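## Task

Take the round tin off the bookcase and set it in the top tray of the utility cart, which is free to roll. Afterwards open the gripper and back the robot away. The robot must not topple or be left leaning, or the task counts as failed.

## Robot and tools

ROBOT. TidyBot++: a single arm with seven joints and a two-finger gripper, mounted on a four-caster base (0.54 m long, 0.50 m wide, 0.38 m tall). The shoulder sits 0.12 m ahead of the base centre at 0.68 m height. Segments: upper arm 0.42 m, forearm 0.31 m, hand 0.31 m to the hand point. Cameras: base_camera (fixed on the base) and wrist_camera (fisheye, looks along the hand). The arm begins folded, hand pointing down, poking up to 0.08 m beyond the base front. A hand aimed straight down reaches at most about 0.94 m above the floor, and only near the base.

FRAMES. Base frame: origin on the floor below the base centre, x forward, y left, z up. hand_pose is reported here: the point between the finger pads, its z axis running along the fingers and its y axis the closing direction. The odometry frame is where the base frame was when the scene began; base_odometry heading is positive to the left, within -3.142..3.142. base_tilt is in degrees, positive when leaning forward or right.

TOOLS.
execute_actions(actions, cameras): actions is a list holding one action or nothing (empty = just report state and pictures). An action may contain:
- base: exactly one relative move from where the base last measured itself: translate_m (metres, forward positive, -2..2), strafe_m (metres, left positive, -2..2), or rotate_rad (radians, counter-clockwise from above positive, -6.3..6.3). These are offsets, not positions.
- joints: absolute targets keyed by name, base-independent: joint_1_rad (unlimited; positive turns the arm clockwise from above, opposite to rotate_rad), joint_2_rad shoulder -2.249..2.249, joint_3_rad (unlimited), joint_4_rad elbow -2.579..2.579, joint_5_rad (unlimited), joint_6_rad wrist -2.099..2.099, joint_7_rad (unlimited; with the hand down, positive is counter-clockwise from above, and 1.57 spreads the fingers left/right), gripper_pos 0 (open, gap about 85 mm) to 1 (closed); gap is roughly 85*(1-gripper_pos) mm. Unlimited joints go the short way; rotate beyond half a turn in steps. Done tolerances: ±0.039 for joints 1-4, ±0.056 for 5-7, ±0.03 gripper.
- speeds: optional lower top speeds for this action: translate_m and strafe_m 0.05..0.5 m/s, rotate_rad 0.1..1.57 rad/s (defaults are the maxima). A base move needing over 8.667 s is rejected. No action runs past 15 s.
cameras: list of base_camera, wrist_camera or all; omitted/null means all, [] means none. Bad keys or values reject the whole call with no motion.
wait(seconds 0..10): holds, then returns state and images.
zoom_image(camera, region [x0,y0,x1,y1] pixels, at most 504x504): closer look at that camera's latest full image. base_camera is 644x364, wrist_camera 644x476.
finished_scene(scene): ends the given scene once the goal is met and stable; irreversible. Replying with no tool call ends everything.

ARM GEOMETRY. With joint_1_rad 0, joint_3_rad 3.14, joint_5_rad 0 (roughly the start), the arm stays in the base's x-z plane. Tilt from vertical (forward positive): upper arm = j2, forearm = j2 - j4, hand = j2 - j4 - j6. Hand point forward of shoulder = sum of length*sin(tilt); above shoulder = sum of length*cos(tilt).

RESULT LINES. base_status and joint_status describe how the last accepted action ended: done; off_target (stopped short, may still be pushing); contact_stop or time_out (target dropped, holds in place); not_followed with 'joint command not followed' and a 'cause:' line means a self-collision check refused the arm targets (gripper still acts) and they may be retried on later actions. For the base, done only means the wheels turned the commanded amount, slip included; a blocked base can show done while well short. on_its_own lists motion not commanded in this call. motor_effort gives percent of maximum, with the peak in brackets; readings are noisy and biased. Motor temperatures lists one value per arm joint; MOTOR HOT appears from 60 °C and an OVER-TEMPERATURE FAULT at 75 °C makes the arm sag and reports limit_stop_at_motor_heat. ARM HIT flags a hard hit of the arm on itself or the base. Gripper at 1 reading done means it closed on nothing; off_target means it is holding something at the shown reading.

PRACTICAL NOTES. Friction leaves joints a bit off target; to correct, send last command + (wanted - read) for each joint, but never resend the read angle while holding an object, because the unsupported load makes the arm sag. hand_pose itself may be 1-2 cm wrong; trust the images. Closed fingertips reach ~20 mm past the hand point, so watch floor clearance. Omitted joints or base may keep pushing to an old target. Torque faults (joints 1-4 over 104.5 N m, 5-7 over 51.3 N m) freeze the arm 10 s; avoid driving the base while the arm touches something. A raised arm snagging above ~0.8 m while driving, or sideways force on a raised hand, can tip the robot; retract or back off to level it. The cart rolls, so push it gently or not at all. Avoid drops, slams and hard shoves; objects may get nudged occasionally. Odometry drifts a few centimetres over many moves. The simulation continues while you compose replies.

Each tool is called in YAML: its name, and indented under it one key for each argument.

## Session

execute_actions:
  actions: []

Scene clock: 0.00 s.
Motor temperatures (°C, as the motors report them): [35 31 26 33 34 40 43]
base_odometry: x=+0.000 y=+0.000 heading=+0.000 (m, m, rad; odometry frame)
base_tilt: forward=-0.4 right=+0.0 (deg)
base_status: not commanded
joint_positions: joint_1_rad=+0.013 joint_2_rad=-0.348 joint_3_rad=+3.189 joint_4_rad=-2.524 joint_5_rad=-0.040 joint_6_rad=-0.871 joint_7_rad=+1.563 gripper_pos=+0.000
joint_status: not commanded
motor_effort: joint_1_rad=+0 joint_2_rad=-2 joint_3_rad=+0 joint_4_rad=+13 joint_5_rad=+0 joint_6_rad=+0 joint_7_rad=+2 (%)
hand_pose: x=+0.2645 y=+0.0041 z=+0.5891 quat_wxyz=(-0.023, +0.998, -0.045, +0.048) (m; base frame)
pictures: base_camera, wrist_camera
Images, in order (width x height): base_camera 644x364, wrist_camera 644x476.

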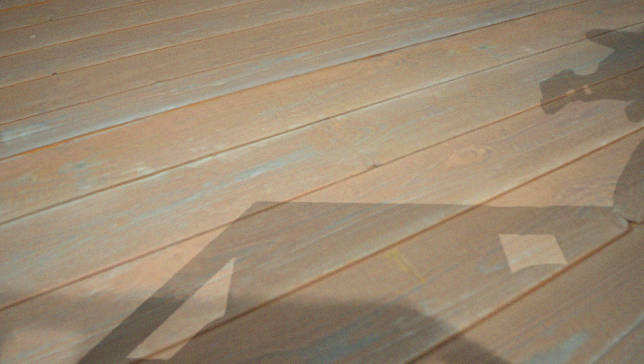

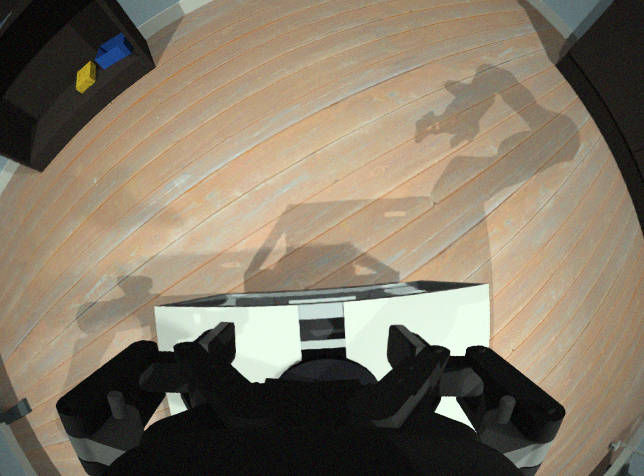

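execute_actions:
  actions:
    - {"base":{"rotate_rad":0.8},"joints":{"joint_6_rad":0.5}}

Scene clock: 2.30 s.
Motor temperatures (°C, as the motors report them): [35 31 26 33 34 40 43]
base_odometry: x=+0.000 y=+0.000 heading=+0.799 (m, m, rad; odometry frame)
base_tilt: forward=-0.4 right=+0.0 (deg)
base_status: done
joint_positions: joint_1_rad=+0.013 joint_2_rad=-0.348 joint_3_rad=+3.189 joint_4_rad=-2.524 joint_5_rad=-0.040 joint_6_rad=+0.476 joint_7_rad=+1.563 gripper_pos=+0.000
joint_status: all done
motor_effort: joint_1_rad=+0(1) joint_2_rad=-7(7) joint_3_rad=-1(1) joint_4_rad=+17(18) joint_5_rad=+0(1) joint_6_rad=+8(7) joint_7_rad=+1(1) (%)
hand_pose: x=+0.5422 y=-0.0314 z=+0.8587 quat_wxyz=(+0.005, +0.750, -0.049, +0.660) (m; base frame)
pictures: base_camera, wrist_camera
camera_calibration (this result's frames):
wrist_camera: T_world_to_cam=[[-0.0847914, -0.994589, -0.0600196, 0.0671292], [-0.134908, 0.0711414, -0.988301, 0.981429], [0.987223, -0.0757022, -0.140211, -0.281191], [0, 0, 0, 1]] pos_world=[0.415694, -0.024341, 0.93455]
Images, in order (width x height): base_camera 644x364, wrist_camera 644x476.

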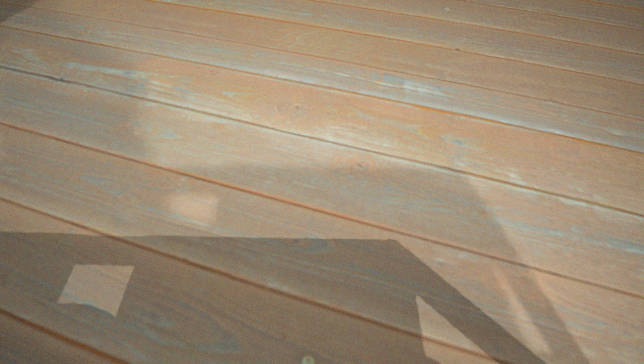

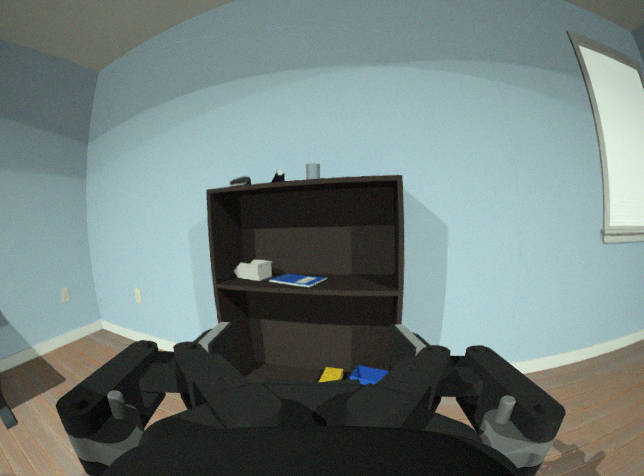

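zoom_image:
  camera: "wrist_camera"
  region: [200, 150, 420, 300]

Region (200, 150, 420, 300) of wrist_camera's 644x476 image, scaled by 2.291; it fills the top 344 rows of this view, and the rest is white.

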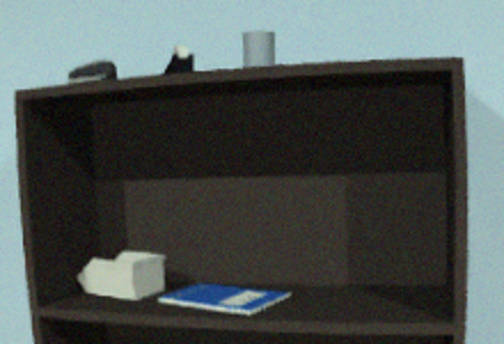

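execute_actions:
  actions:
    - {"base":{"rotate_rad":-0.29}}
  cameras: []

execute_actions:
  actions:
    - {"base":{"strafe_m":0.3}}
  cameras: ["wrist_camera"]

Scene clock: 6.00 s.
Motor temperatures (°C, as the motors report them): [35 31 26 33 34 40 43]
base_odometry: x=+0.000 y=+0.000 heading=+0.510 (m, m, rad; odometry frame)
base_tilt: forward=-0.4 right=+0.0 (deg)
base_status: done
joint_positions: joint_1_rad=+0.013 joint_2_rad=-0.348 joint_3_rad=+3.189 joint_4_rad=-2.524 joint_5_rad=-0.040 joint_6_rad=+0.476 joint_7_rad=+1.563 gripper_pos=+0.000
joint_status: not commanded
motor_effort: joint_1_rad=+0(1) joint_2_rad=-7(7) joint_3_rad=+0(2) joint_4_rad=+17(18) joint_5_rad=+0(1) joint_6_rad=+8(8) joint_7_rad=+2(2) (%)
hand_pose: x=+0.5422 y=-0.0315 z=+0.8587 quat_wxyz=(+0.005, +0.750, -0.049, +0.660) (m; base frame)
pictures: none
No camera images: the call's "cameras" was empty. Leave "cameras" out to get every camera's image.

Scene clock: 7.90 s.
Motor temperatures (°C, as the motors report them): [35 31 26 33 34 40 43]
base_odometry: x=-0.147 y=+0.262 heading=+0.511 (m, m, rad; odometry frame)
base_tilt: forward=-0.4 right=+0.0 (deg)
base_status: done
joint_positions: joint_1_rad=+0.013 joint_2_rad=-0.348 joint_3_rad=+3.189 joint_4_rad=-2.524 joint_5_rad=-0.040 joint_6_rad=+0.476 joint_7_rad=+1.563 gripper_pos=+0.000
joint_status: not commanded
motor_effort: joint_1_rad=+1(1) joint_2_rad=-7(7) joint_3_rad=+0(2) joint_4_rad=+17(18) joint_5_rad=+0(1) joint_6_rad=+8(8) joint_7_rad=+2(2) (%)
hand_pose: x=+0.5422 y=-0.0315 z=+0.8587 quat_wxyz=(+0.005, +0.750, -0.049, +0.660) (m; base frame)
pictures: wrist_camera
camera_calibration (this result's frames):
wrist_camera: T_world_to_cam=[[-0.0848313, -0.994586, -0.0600144, 0.0671305], [-0.134906, 0.0711417, -0.988301, 0.981429], [0.98722, -0.0757426, -0.14021, -0.281191], [0, 0, 0, 1]] pos_world=[0.415692, -0.0243515, 0.93455]
Images, in order (width x height): wrist_camera 644x476.

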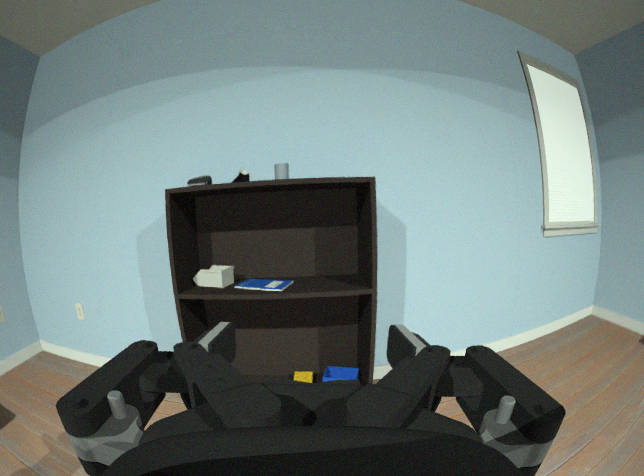

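execute_actions:
  actions:
    - {"joints":{"joint_1_rad":0,"joint_2_rad":0,"joint_3_rad":3.14,"joint_4_rad":-1.8,"joint_5_rad":0,"joint_6_rad":0.23,"joint_7_rad":1.57}}
  cameras: ["wrist_camera"]

Scene clock: 11.73 s.
Motor temperatures (°C, as the motors report them): [35 31 26 33 34 40 43]
base_odometry: x=-0.147 y=+0.262 heading=+0.511 (m, m, rad; odometry frame)
base_tilt: forward=-0.4 right=+0.0 (deg)
base_status: not commanded
joint_positions: joint_1_rad=+0.013 joint_2_rad=-0.010 joint_3_rad=+3.160 joint_4_rad=-1.814 joint_5_rad=-0.040 joint_6_rad=+0.275 joint_7_rad=+1.563 gripper_pos=+0.000
joint_status: all done
motor_effort: joint_1_rad=+0(1) joint_2_rad=-22(23) joint_3_rad=-1(0) joint_4_rad=+20(19) joint_5_rad=+0(0) joint_6_rad=+8(7) joint_7_rad=+1(1) (%)
hand_pose: x=+0.7315 y=-0.0211 z=+1.0432 quat_wxyz=(-0.002, +0.691, -0.031, +0.722) (m; base frame)
pictures: wrist_camera
camera_calibration (this result's frames):
wrist_camera: T_world_to_cam=[[-0.0432605, -0.997766, -0.0508983, 0.0645735], [0.0331215, 0.0494856, -0.998225, 1.07556], [0.998515, -0.0448695, 0.0309067, -0.6276], [0, 0, 0, 1]] pos_world=[0.593837, -0.0169556, 1.09634]
Images, in order (width x height): wrist_camera 644x476.

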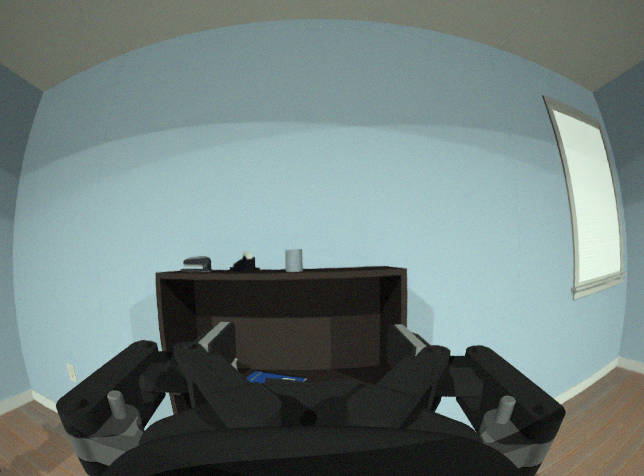

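execute_actions:
  actions:
    - {"base":{"translate_m":0.38}}
  cameras: ["wrist_camera"]

Scene clock: 14.43 s.
Motor temperatures (°C, as the motors report them): [35 31 26 34 34 40 43]
base_odometry: x=+0.185 y=+0.448 heading=+0.512 (m, m, rad; odometry frame)
base_tilt: forward=-0.3 right=+0.0 (deg)
base_status: done
joint_positions: joint_1_rad=+0.013 joint_2_rad=+0.004 joint_3_rad=+3.158 joint_4_rad=-1.811 joint_5_rad=-0.040 joint_6_rad=+0.272 joint_7_rad=+1.563 gripper_pos=+0.000
joint_status: not commanded
motor_effort: joint_1_rad=+0(0) joint_2_rad=-23(26) joint_3_rad=+0(1) joint_4_rad=+20(21) joint_5_rad=+0(0) joint_6_rad=+8(9) joint_7_rad=+1(2) (%)
hand_pose: x=+0.7366 y=-0.0200 z=+1.0351 quat_wxyz=(-0.002, +0.697, -0.030, +0.717) (m; base frame)
pictures: wrist_camera
camera_calibration (this result's frames):
wrist_camera: T_world_to_cam=[[-0.0420187, -0.99784, -0.0505045, 0.064178], [0.0180862, 0.0497812, -0.998596, 1.07872], [0.998953, -0.0428732, 0.0159554, -0.617174], [0, 0, 0, 1]] pos_world=[0.599715, -0.0161207, 1.09029]
Images, in order (width x height): wrist_camera 644x476.

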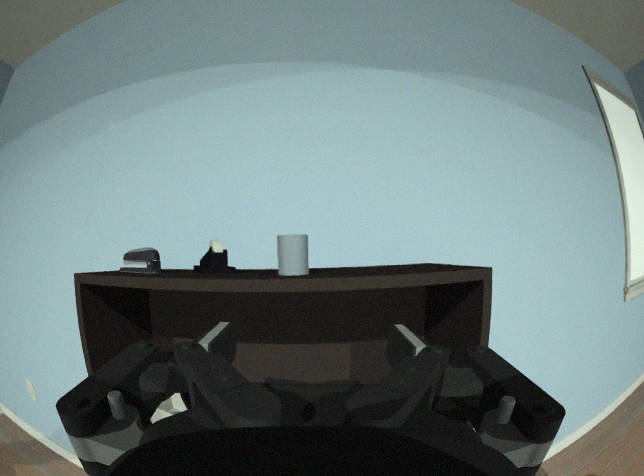

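execute_actions:
  actions:
    - {"base":{"translate_m":0.2},"joints":{"joint_4_rad":-1.68,"joint_6_rad":0.1}}
  cameras: ["wrist_camera"]

Scene clock: 17.60 s.
Motor temperatures (°C, as the motors report them): [35 31 26 34 34 40 43]
base_odometry: x=+0.359 y=+0.546 heading=+0.512 (m, m, rad; odometry frame)
base_tilt: forward=-0.4 right=+0.0 (deg)
base_status: done
joint_positions: joint_1_rad=+0.013 joint_2_rad=+0.006 joint_3_rad=+3.158 joint_4_rad=-1.689 joint_5_rad=-0.040 joint_6_rad=+0.143 joint_7_rad=+1.563 gripper_pos=+0.000
joint_status: all done
motor_effort: joint_1_rad=+0(1) joint_2_rad=-24(27) joint_3_rad=-1(1) joint_4_rad=+20(21) joint_5_rad=+0(0) joint_6_rad=+8(8) joint_7_rad=+2(2) (%)
hand_pose: x=+0.7448 y=-0.0183 z=+1.0691 quat_wxyz=(-0.005, +0.700, -0.029, +0.713) (m; base frame)
pictures: wrist_camera
camera_calibration (this result's frames):
wrist_camera: T_world_to_cam=[[-0.0368996, -0.998001, -0.0513078, 0.0649616], [0.00837426, 0.0510321, -0.998662, 1.1197], [0.999284, -0.0372799, 0.00647446, -0.615843], [0, 0, 0, 1]] pos_world=[0.608422, -0.0152677, 1.12553]
Images, in order (width x height): wrist_camera 644x476.

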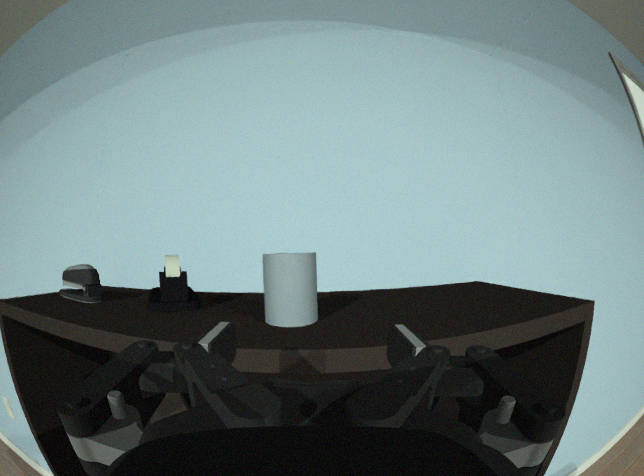

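execute_actions:
  actions:
    - {"base":{"translate_m":0.15},"joints":{"joint_1_rad":-0.02}}
  cameras: ["wrist_camera"]

Scene clock: 19.83 s.
Motor temperatures (°C, as the motors report them): [35 31 26 34 34 40 43]
base_odometry: x=+0.490 y=+0.620 heading=+0.512 (m, m, rad; odometry frame)
base_tilt: forward=-0.3 right=+0.0 (deg)
base_status: done
joint_positions: joint_1_rad=-0.009 joint_2_rad=+0.003 joint_3_rad=+3.153 joint_4_rad=-1.682 joint_5_rad=-0.040 joint_6_rad=+0.141 joint_7_rad=+1.563 gripper_pos=+0.000
joint_status: all done
motor_effort: joint_1_rad=+0(1) joint_2_rad=-24(26) joint_3_rad=-1(2) joint_4_rad=+20(21) joint_5_rad=+0(0) joint_6_rad=+8(9) joint_7_rad=+2(1) (%)
hand_pose: x=+0.7437 y=-0.0018 z=+1.0758 quat_wxyz=(-0.014, +0.697, -0.019, +0.717) (m; base frame)
pictures: wrist_camera
camera_calibration (this result's frames):
wrist_camera: T_world_to_cam=[[-0.0100245, -0.99864, -0.0511582, 0.0615566], [0.0170513, 0.0509826, -0.998554, 1.11899], [0.999804, -0.0108823, 0.016517, -0.625312], [0, 0, 0, 1]] pos_world=[0.606726, -0.00238078, 1.13085]
Images, in order (width x height): wrist_camera 644x476.

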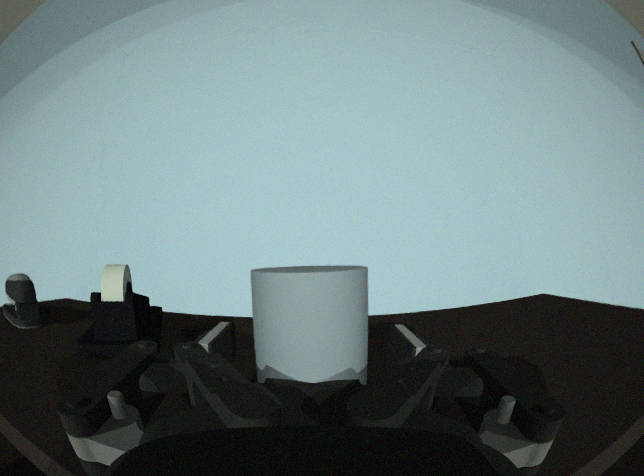

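execute_actions:
  actions:
    - {"joints":{"gripper_pos":1}}
  cameras: []

execute_actions:
  actions:
    - {"joints":{"joint_4_rad":-1.55,"joint_6_rad":-0.03}}
  cameras: []

execute_actions:
  actions:
    - {"base":{"translate_m":-0.5}}
  cameras: ["wrist_camera"]

Scene clock: 21.63 s.
Motor temperatures (°C, as the motors report them): [35 31 26 34 34 40 43]
base_odometry: x=+0.490 y=+0.620 heading=+0.512 (m, m, rad; odometry frame)
base_tilt: forward=-0.4 right=+0.0 (deg)
base_status: not commanded
joint_positions: joint_1_rad=-0.009 joint_2_rad=+0.003 joint_3_rad=+3.153 joint_4_rad=-1.682 joint_5_rad=-0.040 joint_6_rad=+0.141 joint_7_rad=+1.563 gripper_pos=+0.422
joint_status: gripper_pos off_target (ended at +0.422, target +1.000)
motor_effort: joint_1_rad=+0(0) joint_2_rad=-23(24) joint_3_rad=-1(0) joint_4_rad=+20(20) joint_5_rad=+0(0) joint_6_rad=+8(8) joint_7_rad=+1(1) (%)
hand_pose: x=+0.7437 y=-0.0018 z=+1.0758 quat_wxyz=(-0.014, +0.697, -0.019, +0.717) (m; base frame)
pictures: none
No camera images: the call's "cameras" was empty. Leave "cameras" out to get every camera's image.

Scene clock: 22.63 s.
Motor temperatures (°C, as the motors report them): [35 31 26 34 34 40 43]
base_odometry: x=+0.490 y=+0.620 heading=+0.512 (m, m, rad; odometry frame)
base_tilt: forward=-0.3 right=+0.0 (deg)
base_status: not commanded
joint_positions: joint_1_rad=-0.009 joint_2_rad=+0.002 joint_3_rad=+3.153 joint_4_rad=-1.560 joint_5_rad=-0.040 joint_6_rad=+0.013 joint_7_rad=+1.563 gripper_pos=+0.422
joint_status: all done
motor_effort: joint_1_rad=+0(0) joint_2_rad=-24(25) joint_3_rad=+0(0) joint_4_rad=+20(21) joint_5_rad=+0(0) joint_6_rad=+8(8) joint_7_rad=+1(1) (%)
hand_pose: x=+0.7457 y=-0.0002 z=+1.1118 quat_wxyz=(-0.016, +0.699, -0.018, +0.714) (m; base frame)
pictures: none
No camera images: the call's "cameras" was empty. Leave "cameras" out to get every camera's image.

Scene clock: 25.13 s.
Motor temperatures (°C, as the motors report them): [35 31 26 34 34 40 43]
base_odometry: x=+0.054 y=+0.374 heading=+0.513 (m, m, rad; odometry frame)
base_tilt: forward=-0.4 right=+0.0 (deg)
base_status: done
joint_positions: joint_1_rad=-0.010 joint_2_rad=-0.004 joint_3_rad=+3.153 joint_4_rad=-1.560 joint_5_rad=-0.040 joint_6_rad=+0.009 joint_7_rad=+1.563 gripper_pos=+0.422
joint_status: not commanded
motor_effort: joint_1_rad=+0(2) joint_2_rad=-24(28) joint_3_rad=+0(3) joint_4_rad=+21(21) joint_5_rad=+0(0) joint_6_rad=+8(9) joint_7_rad=+1(1) (%)
hand_pose: x=+0.7431 y=+0.0007 z=+1.1146 quat_wxyz=(-0.017, +0.698, -0.017, +0.715) (m; base frame)
pictures: wrist_camera
camera_calibration (this result's frames):
wrist_camera: T_world_to_cam=[[-0.00348999, -0.998669, -0.0514655, 0.061565], [0.012423, 0.0514185, -0.9986, 1.16119], [0.999917, -0.00412446, 0.012227, -0.620602], [0, 0, 0, 1]] pos_world=[0.60634, -0.000783312, 1.17032]
Images, in order (width x height): wrist_camera 644x476.

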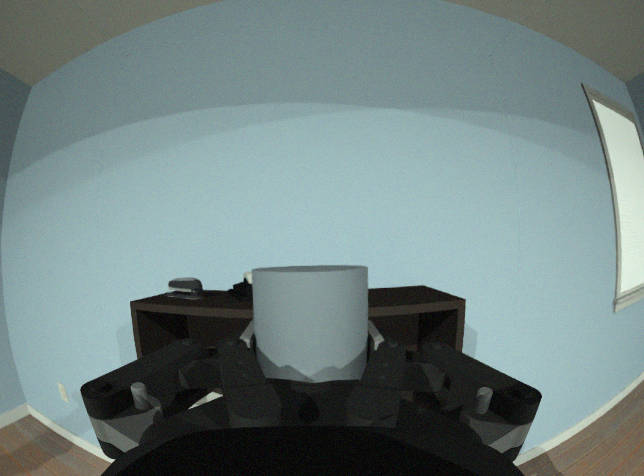

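Got it. Now find the cart.

execute_actions:
  actions:
    - {"base":{"rotate_rad":2.6}}
  cameras: ["wrist_camera"]

Scene clock: 28.77 s.
Motor temperatures (°C, as the motors report them): [35 31 26 34 34 40 43]
base_odometry: x=+0.054 y=+0.374 heading=+3.112 (m, m, rad; odometry frame)
base_tilt: forward=-0.4 right=+0.0 (deg)
base_status: done
joint_positions: joint_1_rad=-0.020 joint_2_rad=+0.012 joint_3_rad=+3.144 joint_4_rad=-1.560 joint_5_rad=-0.040 joint_6_rad=+0.009 joint_7_rad=+1.563 gripper_pos=+0.422
joint_status: not commanded
motor_effort: joint_1_rad=+0(3) joint_2_rad=-24(28) joint_3_rad=-1(3) joint_4_rad=+21(21) joint_5_rad=+0(0) joint_6_rad=+9(9) joint_7_rad=+2(2) (%)
hand_pose: x=+0.7496 y=+0.0128 z=+1.1047 quat_wxyz=(-0.023, +0.704, -0.010, +0.709) (m; base frame)
pictures: wrist_camera
camera_calibration (this result's frames):
wrist_camera: T_world_to_cam=[[0.0148058, -0.998571, -0.0513509, 0.059309], [-0.00439373, 0.0512911, -0.998674, 1.16329], [0.999881, 0.0150118, -0.00362804, -0.609618], [0, 0, 0, 1]] pos_world=[0.613779, 0.00870933, 1.16258]
Images, in order (width x height): wrist_camera 644x476.

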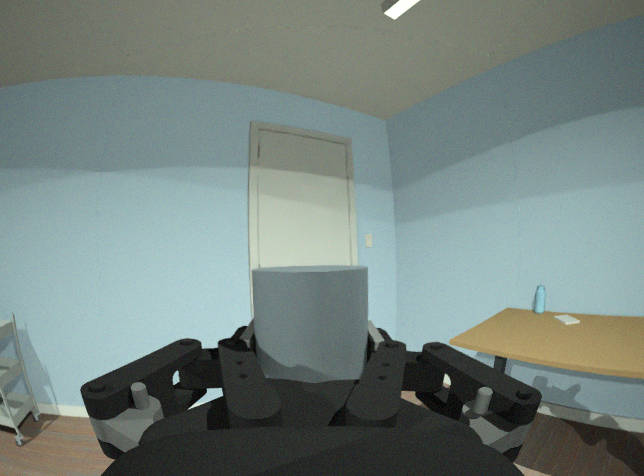

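Cart is at far left.

execute_actions:
  actions:
    - {"base":{"rotate_rad":1.15},"joints":{"joint_6_rad":-0.35}}

Scene clock: 31.20 s.
Motor temperatures (°C, as the motors report them): [35 31 26 34 34 40 43]
base_odometry: x=+0.054 y=+0.374 heading=-2.022 (m, m, rad; odometry frame)
base_tilt: forward=-0.4 right=+0.0 (deg)
base_status: done
joint_positions: joint_1_rad=-0.025 joint_2_rad=+0.011 joint_3_rad=+3.136 joint_4_rad=-1.557 joint_5_rad=-0.040 joint_6_rad=-0.327 joint_7_rad=+1.563 gripper_pos=+0.422
joint_status: all done
motor_effort: joint_1_rad=+0(3) joint_2_rad=-24(27) joint_3_rad=-1(4) joint_4_rad=+20(22) joint_5_rad=+0(0) joint_6_rad=+8(9) joint_7_rad=+2(2) (%)
hand_pose: x=+0.7324 y=+0.0239 z=+1.0042 quat_wxyz=(-0.027, +0.812, -0.002, +0.583) (m; base frame)
pictures: base_camera, wrist_camera
camera_calibration (this result's frames):
wrist_camera: T_world_to_cam=[[0.0233513, -0.998493, -0.0496679, 0.0575544], [-0.330951, 0.0391595, -0.942835, 1.2456], [0.943359, 0.038454, -0.329538, -0.224877], [0, 0, 0, 1]] pos_world=[0.623029, 0.017338, 1.10315]
Images, in order (width x height): base_camera 644x364, wrist_camera 644x476.

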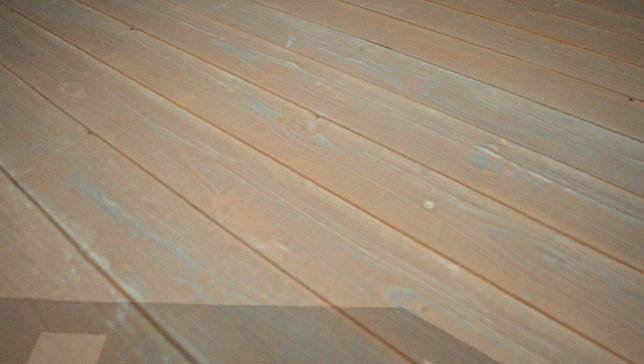

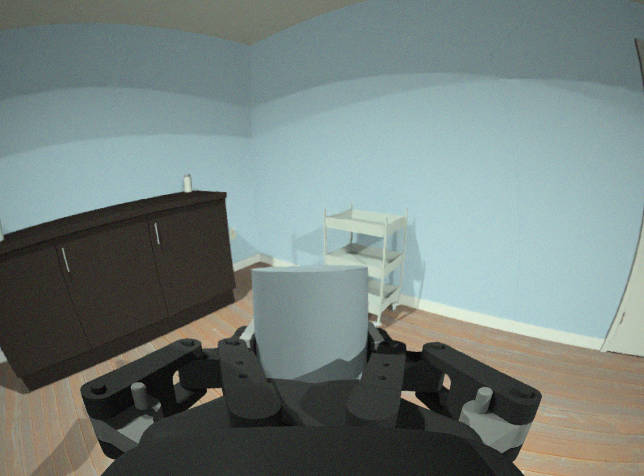

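execute_actions:
  actions:
    - {"base":{"rotate_rad":-0.125}}
  cameras: []

execute_actions:
  actions:
    - {"base":{"translate_m":1.15}}

Scene clock: 33.40 s.
Motor temperatures (°C, as the motors report them): [35 31 26 34 34 40 43]
base_odometry: x=+0.054 y=+0.374 heading=-2.146 (m, m, rad; odometry frame)
base_tilt: forward=-0.4 right=+0.0 (deg)
base_status: done
joint_positions: joint_1_rad=-0.016 joint_2_rad=+0.011 joint_3_rad=+3.145 joint_4_rad=-1.557 joint_5_rad=-0.040 joint_6_rad=-0.327 joint_7_rad=+1.563 gripper_pos=+0.422
joint_status: not commanded
motor_effort: joint_1_rad=+0(2) joint_2_rad=-24(24) joint_3_rad=+0(4) joint_4_rad=+20(20) joint_5_rad=+1(0) joint_6_rad=+8(8) joint_7_rad=+1(2) (%)
hand_pose: x=+0.7328 y=+0.0134 z=+1.0042 quat_wxyz=(-0.022, +0.812, -0.009, +0.583) (m; base frame)
pictures: none
No camera images: the call's "cameras" was empty. Leave "cameras" out to get every camera's image.

Scene clock: 37.03 s.
Motor temperatures (°C, as the motors report them): [35 31 26 34 34 40 43]
base_odometry: x=-0.571 y=-0.591 heading=-2.146 (m, m, rad; odometry frame)
base_tilt: forward=-0.4 right=+0.0 (deg)
base_status: done
joint_positions: joint_1_rad=-0.016 joint_2_rad=+0.005 joint_3_rad=+3.145 joint_4_rad=-1.557 joint_5_rad=-0.040 joint_6_rad=-0.327 joint_7_rad=+1.563 gripper_pos=+0.422
joint_status: not commanded
motor_effort: joint_1_rad=+0(1) joint_2_rad=-24(27) joint_3_rad=-1(1) joint_4_rad=+20(21) joint_5_rad=+0(0) joint_6_rad=+8(9) joint_7_rad=+2(2) (%)
hand_pose: x=+0.7309 y=+0.0134 z=+1.0078 quat_wxyz=(-0.022, +0.810, -0.009, +0.586) (m; base frame)
pictures: base_camera, wrist_camera
camera_calibration (this result's frames):
wrist_camera: T_world_to_cam=[[0.00647529, -0.998746, -0.0496388, 0.0595434], [-0.324665, 0.044851, -0.944765, 1.2462], [0.945807, 0.0222336, -0.323968, -0.229061], [0, 0, 0, 1]] pos_world=[0.62086, 0.00866832, 1.10611]
Images, in order (width x height): base_camera 644x364, wrist_camera 644x476.

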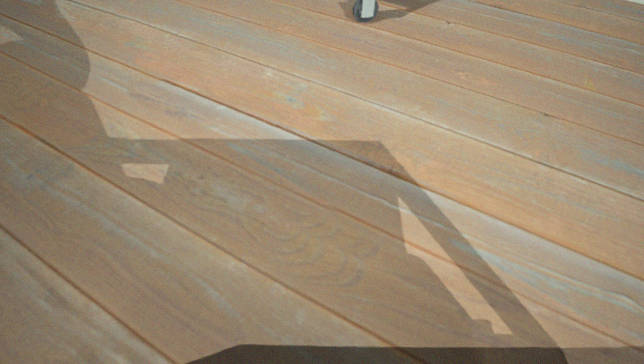

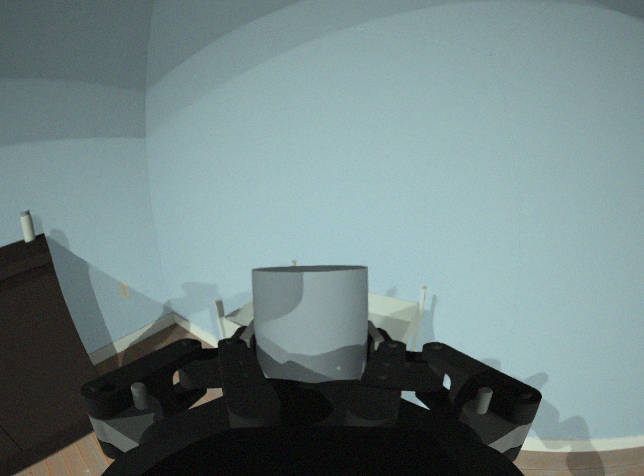

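execute_actions:
  actions:
    - {"base":{"translate_m":0.47}}
  cameras: ["base_camera"]

execute_actions:
  actions:
    - {"joints":{"joint_2_rad":0.1,"joint_4_rad":-2.0,"joint_6_rad":0.17}}

Scene clock: 40.93 s.
Motor temperatures (°C, as the motors report them): [35 31 26 34 34 40 43]
base_odometry: x=-0.826 y=-0.986 heading=-2.145 (m, m, rad; odometry frame)
base_tilt: forward=-0.3 right=+0.0 (deg)
base_status: done
joint_positions: joint_1_rad=-0.016 joint_2_rad=+0.008 joint_3_rad=+3.145 joint_4_rad=-1.557 joint_5_rad=-0.040 joint_6_rad=-0.327 joint_7_rad=+1.563 gripper_pos=+0.422
joint_status: not commanded
motor_effort: joint_1_rad=+0(0) joint_2_rad=-24(28) joint_3_rad=-1(1) joint_4_rad=+20(21) joint_5_rad=+0(0) joint_6_rad=+8(9) joint_7_rad=+2(1) (%)
hand_pose: x=+0.7320 y=+0.0134 z=+1.0057 quat_wxyz=(-0.022, +0.811, -0.009, +0.584) (m; base frame)
pictures: base_camera
Images, in order (width x height): base_camera 644x364.

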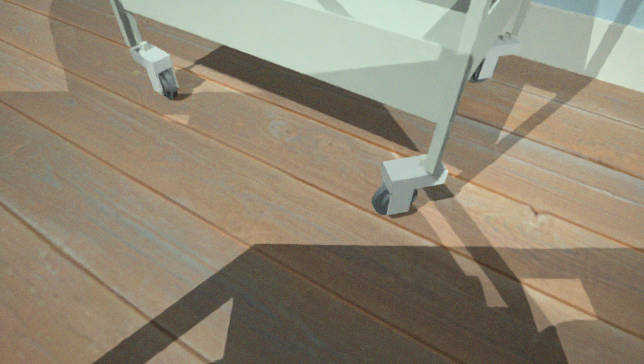

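Scene clock: 42.60 s.
Motor temperatures (°C, as the motors report them): [35 31 26 34 34 40 43]
base_odometry: x=-0.826 y=-0.986 heading=-2.145 (m, m, rad; odometry frame)
base_tilt: forward=-0.3 right=+0.0 (deg)
base_status: not commanded
joint_positions: joint_1_rad=-0.016 joint_2_rad=+0.097 joint_3_rad=+3.145 joint_4_rad=-1.991 joint_5_rad=-0.040 joint_6_rad=+0.124 joint_7_rad=+1.563 gripper_pos=+0.422
joint_status: all done
motor_effort: joint_1_rad=+0(0) joint_2_rad=-25(27) joint_3_rad=+0(1) joint_4_rad=+18(21) joint_5_rad=+1(0) joint_6_rad=+8(8) joint_7_rad=+1(2) (%)
hand_pose: x=+0.7205 y=+0.0078 z=+0.8264 quat_wxyz=(-0.015, +0.831, -0.016, +0.556) (m; base frame)
pictures: base_camera, wrist_camera
camera_calibration (this result's frames):
wrist_camera: T_world_to_cam=[[-0.0142124, -0.998946, -0.0436349, 0.0549464], [-0.392686, 0.0457094, -0.918536, 1.09902], [0.919563, 0.00408018, -0.392922, -0.201873], [0, 0, 0, 1]] pos_world=[0.617984, 0.00547679, 0.932564]
Images, in order (width x height): base_camera 644x364, wrist_camera 644x476.

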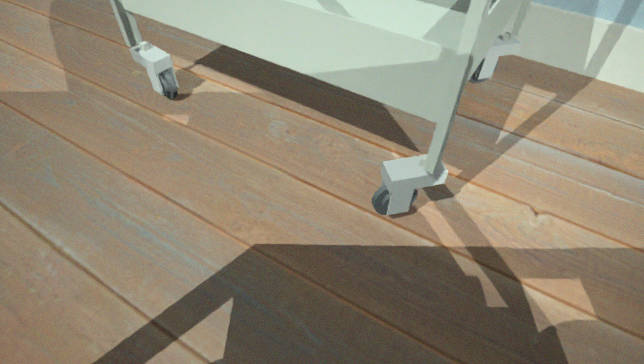

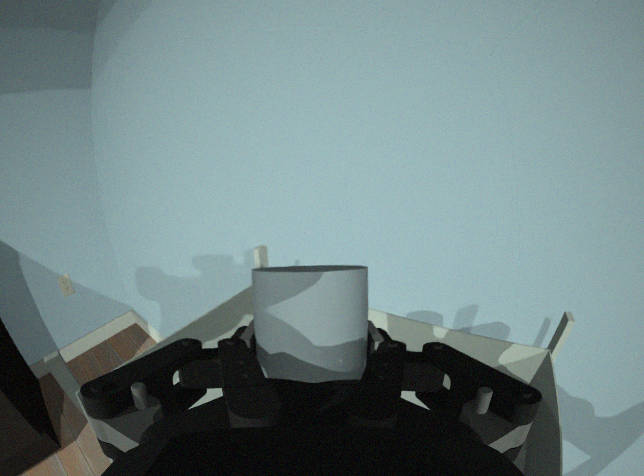

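execute_actions:
  actions:
    - {"joints":{"gripper_pos":0}}
  cameras: []

execute_actions:
  actions:
    - {"joints":{"joint_2_rad":0,"joint_4_rad":-1.55,"joint_6_rad":-0.5}}
  cameras: []

execute_actions:
  actions:
    - {"base":{"translate_m":-0.5}}
  cameras: ["wrist_camera"]

Scene clock: 44.50 s.
Motor temperatures (°C, as the motors report them): [35 31 26 34 34 40 43]
base_odometry: x=-0.826 y=-0.986 heading=-2.145 (m, m, rad; odometry frame)
base_tilt: forward=-0.4 right=+0.0 (deg)
base_status: not commanded
joint_positions: joint_1_rad=-0.016 joint_2_rad=+0.097 joint_3_rad=+3.145 joint_4_rad=-1.991 joint_5_rad=-0.040 joint_6_rad=+0.125 joint_7_rad=+1.563 gripper_pos=+0.000
joint_status: all done
motor_effort: joint_1_rad=+1(0) joint_2_rad=-24(25) joint_3_rad=-1(1) joint_4_rad=+18(18) joint_5_rad=+0(0) joint_6_rad=+7(8) joint_7_rad=+1(1) (%)
hand_pose: x=+0.7206 y=+0.0078 z=+0.8265 quat_wxyz=(-0.015, +0.831, -0.016, +0.556) (m; base frame)
pictures: none
No camera images: the call's "cameras" was empty. Leave "cameras" out to get every camera's image.

Scene clock: 46.13 s.
Motor temperatures (°C, as the motors report them): [35 31 26 34 34 40 43]
base_odometry: x=-0.826 y=-0.986 heading=-2.145 (m, m, rad; odometry frame)
base_tilt: forward=-0.4 right=+0.0 (deg)
base_status: not commanded
joint_positions: joint_1_rad=-0.016 joint_2_rad=+0.005 joint_3_rad=+3.145 joint_4_rad=-1.561 joint_5_rad=-0.040 joint_6_rad=-0.456 joint_7_rad=+1.563 gripper_pos=+0.000
joint_status: all done
motor_effort: joint_1_rad=+1(0) joint_2_rad=-24(27) joint_3_rad=+0(1) joint_4_rad=+20(20) joint_5_rad=+0(0) joint_6_rad=+8(8) joint_7_rad=+1(1) (%)
hand_pose: x=+0.7155 y=+0.0147 z=+0.9685 quat_wxyz=(-0.022, +0.847, -0.008, +0.531) (m; base frame)
pictures: none
No camera images: the call's "cameras" was empty. Leave "cameras" out to get every camera's image.

Scene clock: 48.60 s.
Motor temperatures (°C, as the motors report them): [35 31 26 34 34 40 43]
base_odometry: x=-0.555 y=-0.566 heading=-2.145 (m, m, rad; odometry frame)
base_tilt: forward=-0.4 right=+0.0 (deg)
base_status: done
joint_positions: joint_1_rad=-0.016 joint_2_rad=-0.005 joint_3_rad=+3.145 joint_4_rad=-1.560 joint_5_rad=-0.040 joint_6_rad=-0.460 joint_7_rad=+1.563 gripper_pos=+0.000
joint_status: not commanded
motor_effort: joint_1_rad=+0(1) joint_2_rad=-23(28) joint_3_rad=+0(2) joint_4_rad=+20(21) joint_5_rad=+0(0) joint_6_rad=+8(7) joint_7_rad=+1(1) (%)
hand_pose: x=+0.7121 y=+0.0147 z=+0.9742 quat_wxyz=(-0.023, +0.845, -0.008, +0.534) (m; base frame)
pictures: wrist_camera
camera_calibration (this result's frames):
wrist_camera: T_world_to_cam=[[0.00577541, -0.9988, -0.0486358, 0.0588647], [-0.44, 0.0411372, -0.897055, 1.244], [0.897979, 0.0265806, -0.439235, -0.0758558], [0, 0, 0, 1]] pos_world=[0.615136, 0.00963581, 1.08548]
Images, in order (width x height): wrist_camera 644x476.

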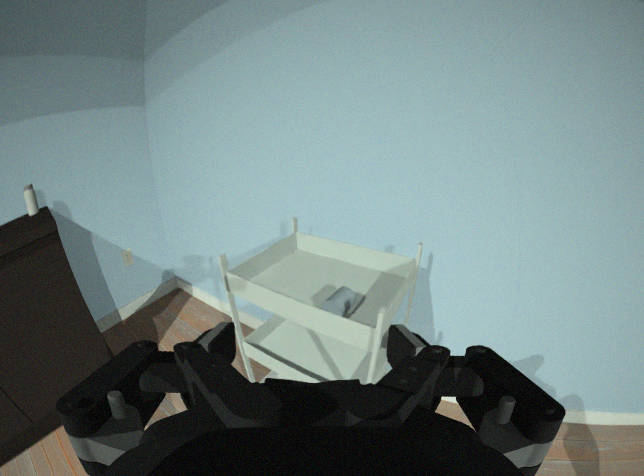

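finished_scene:
  scene: 1

The scene is finished: the task was done.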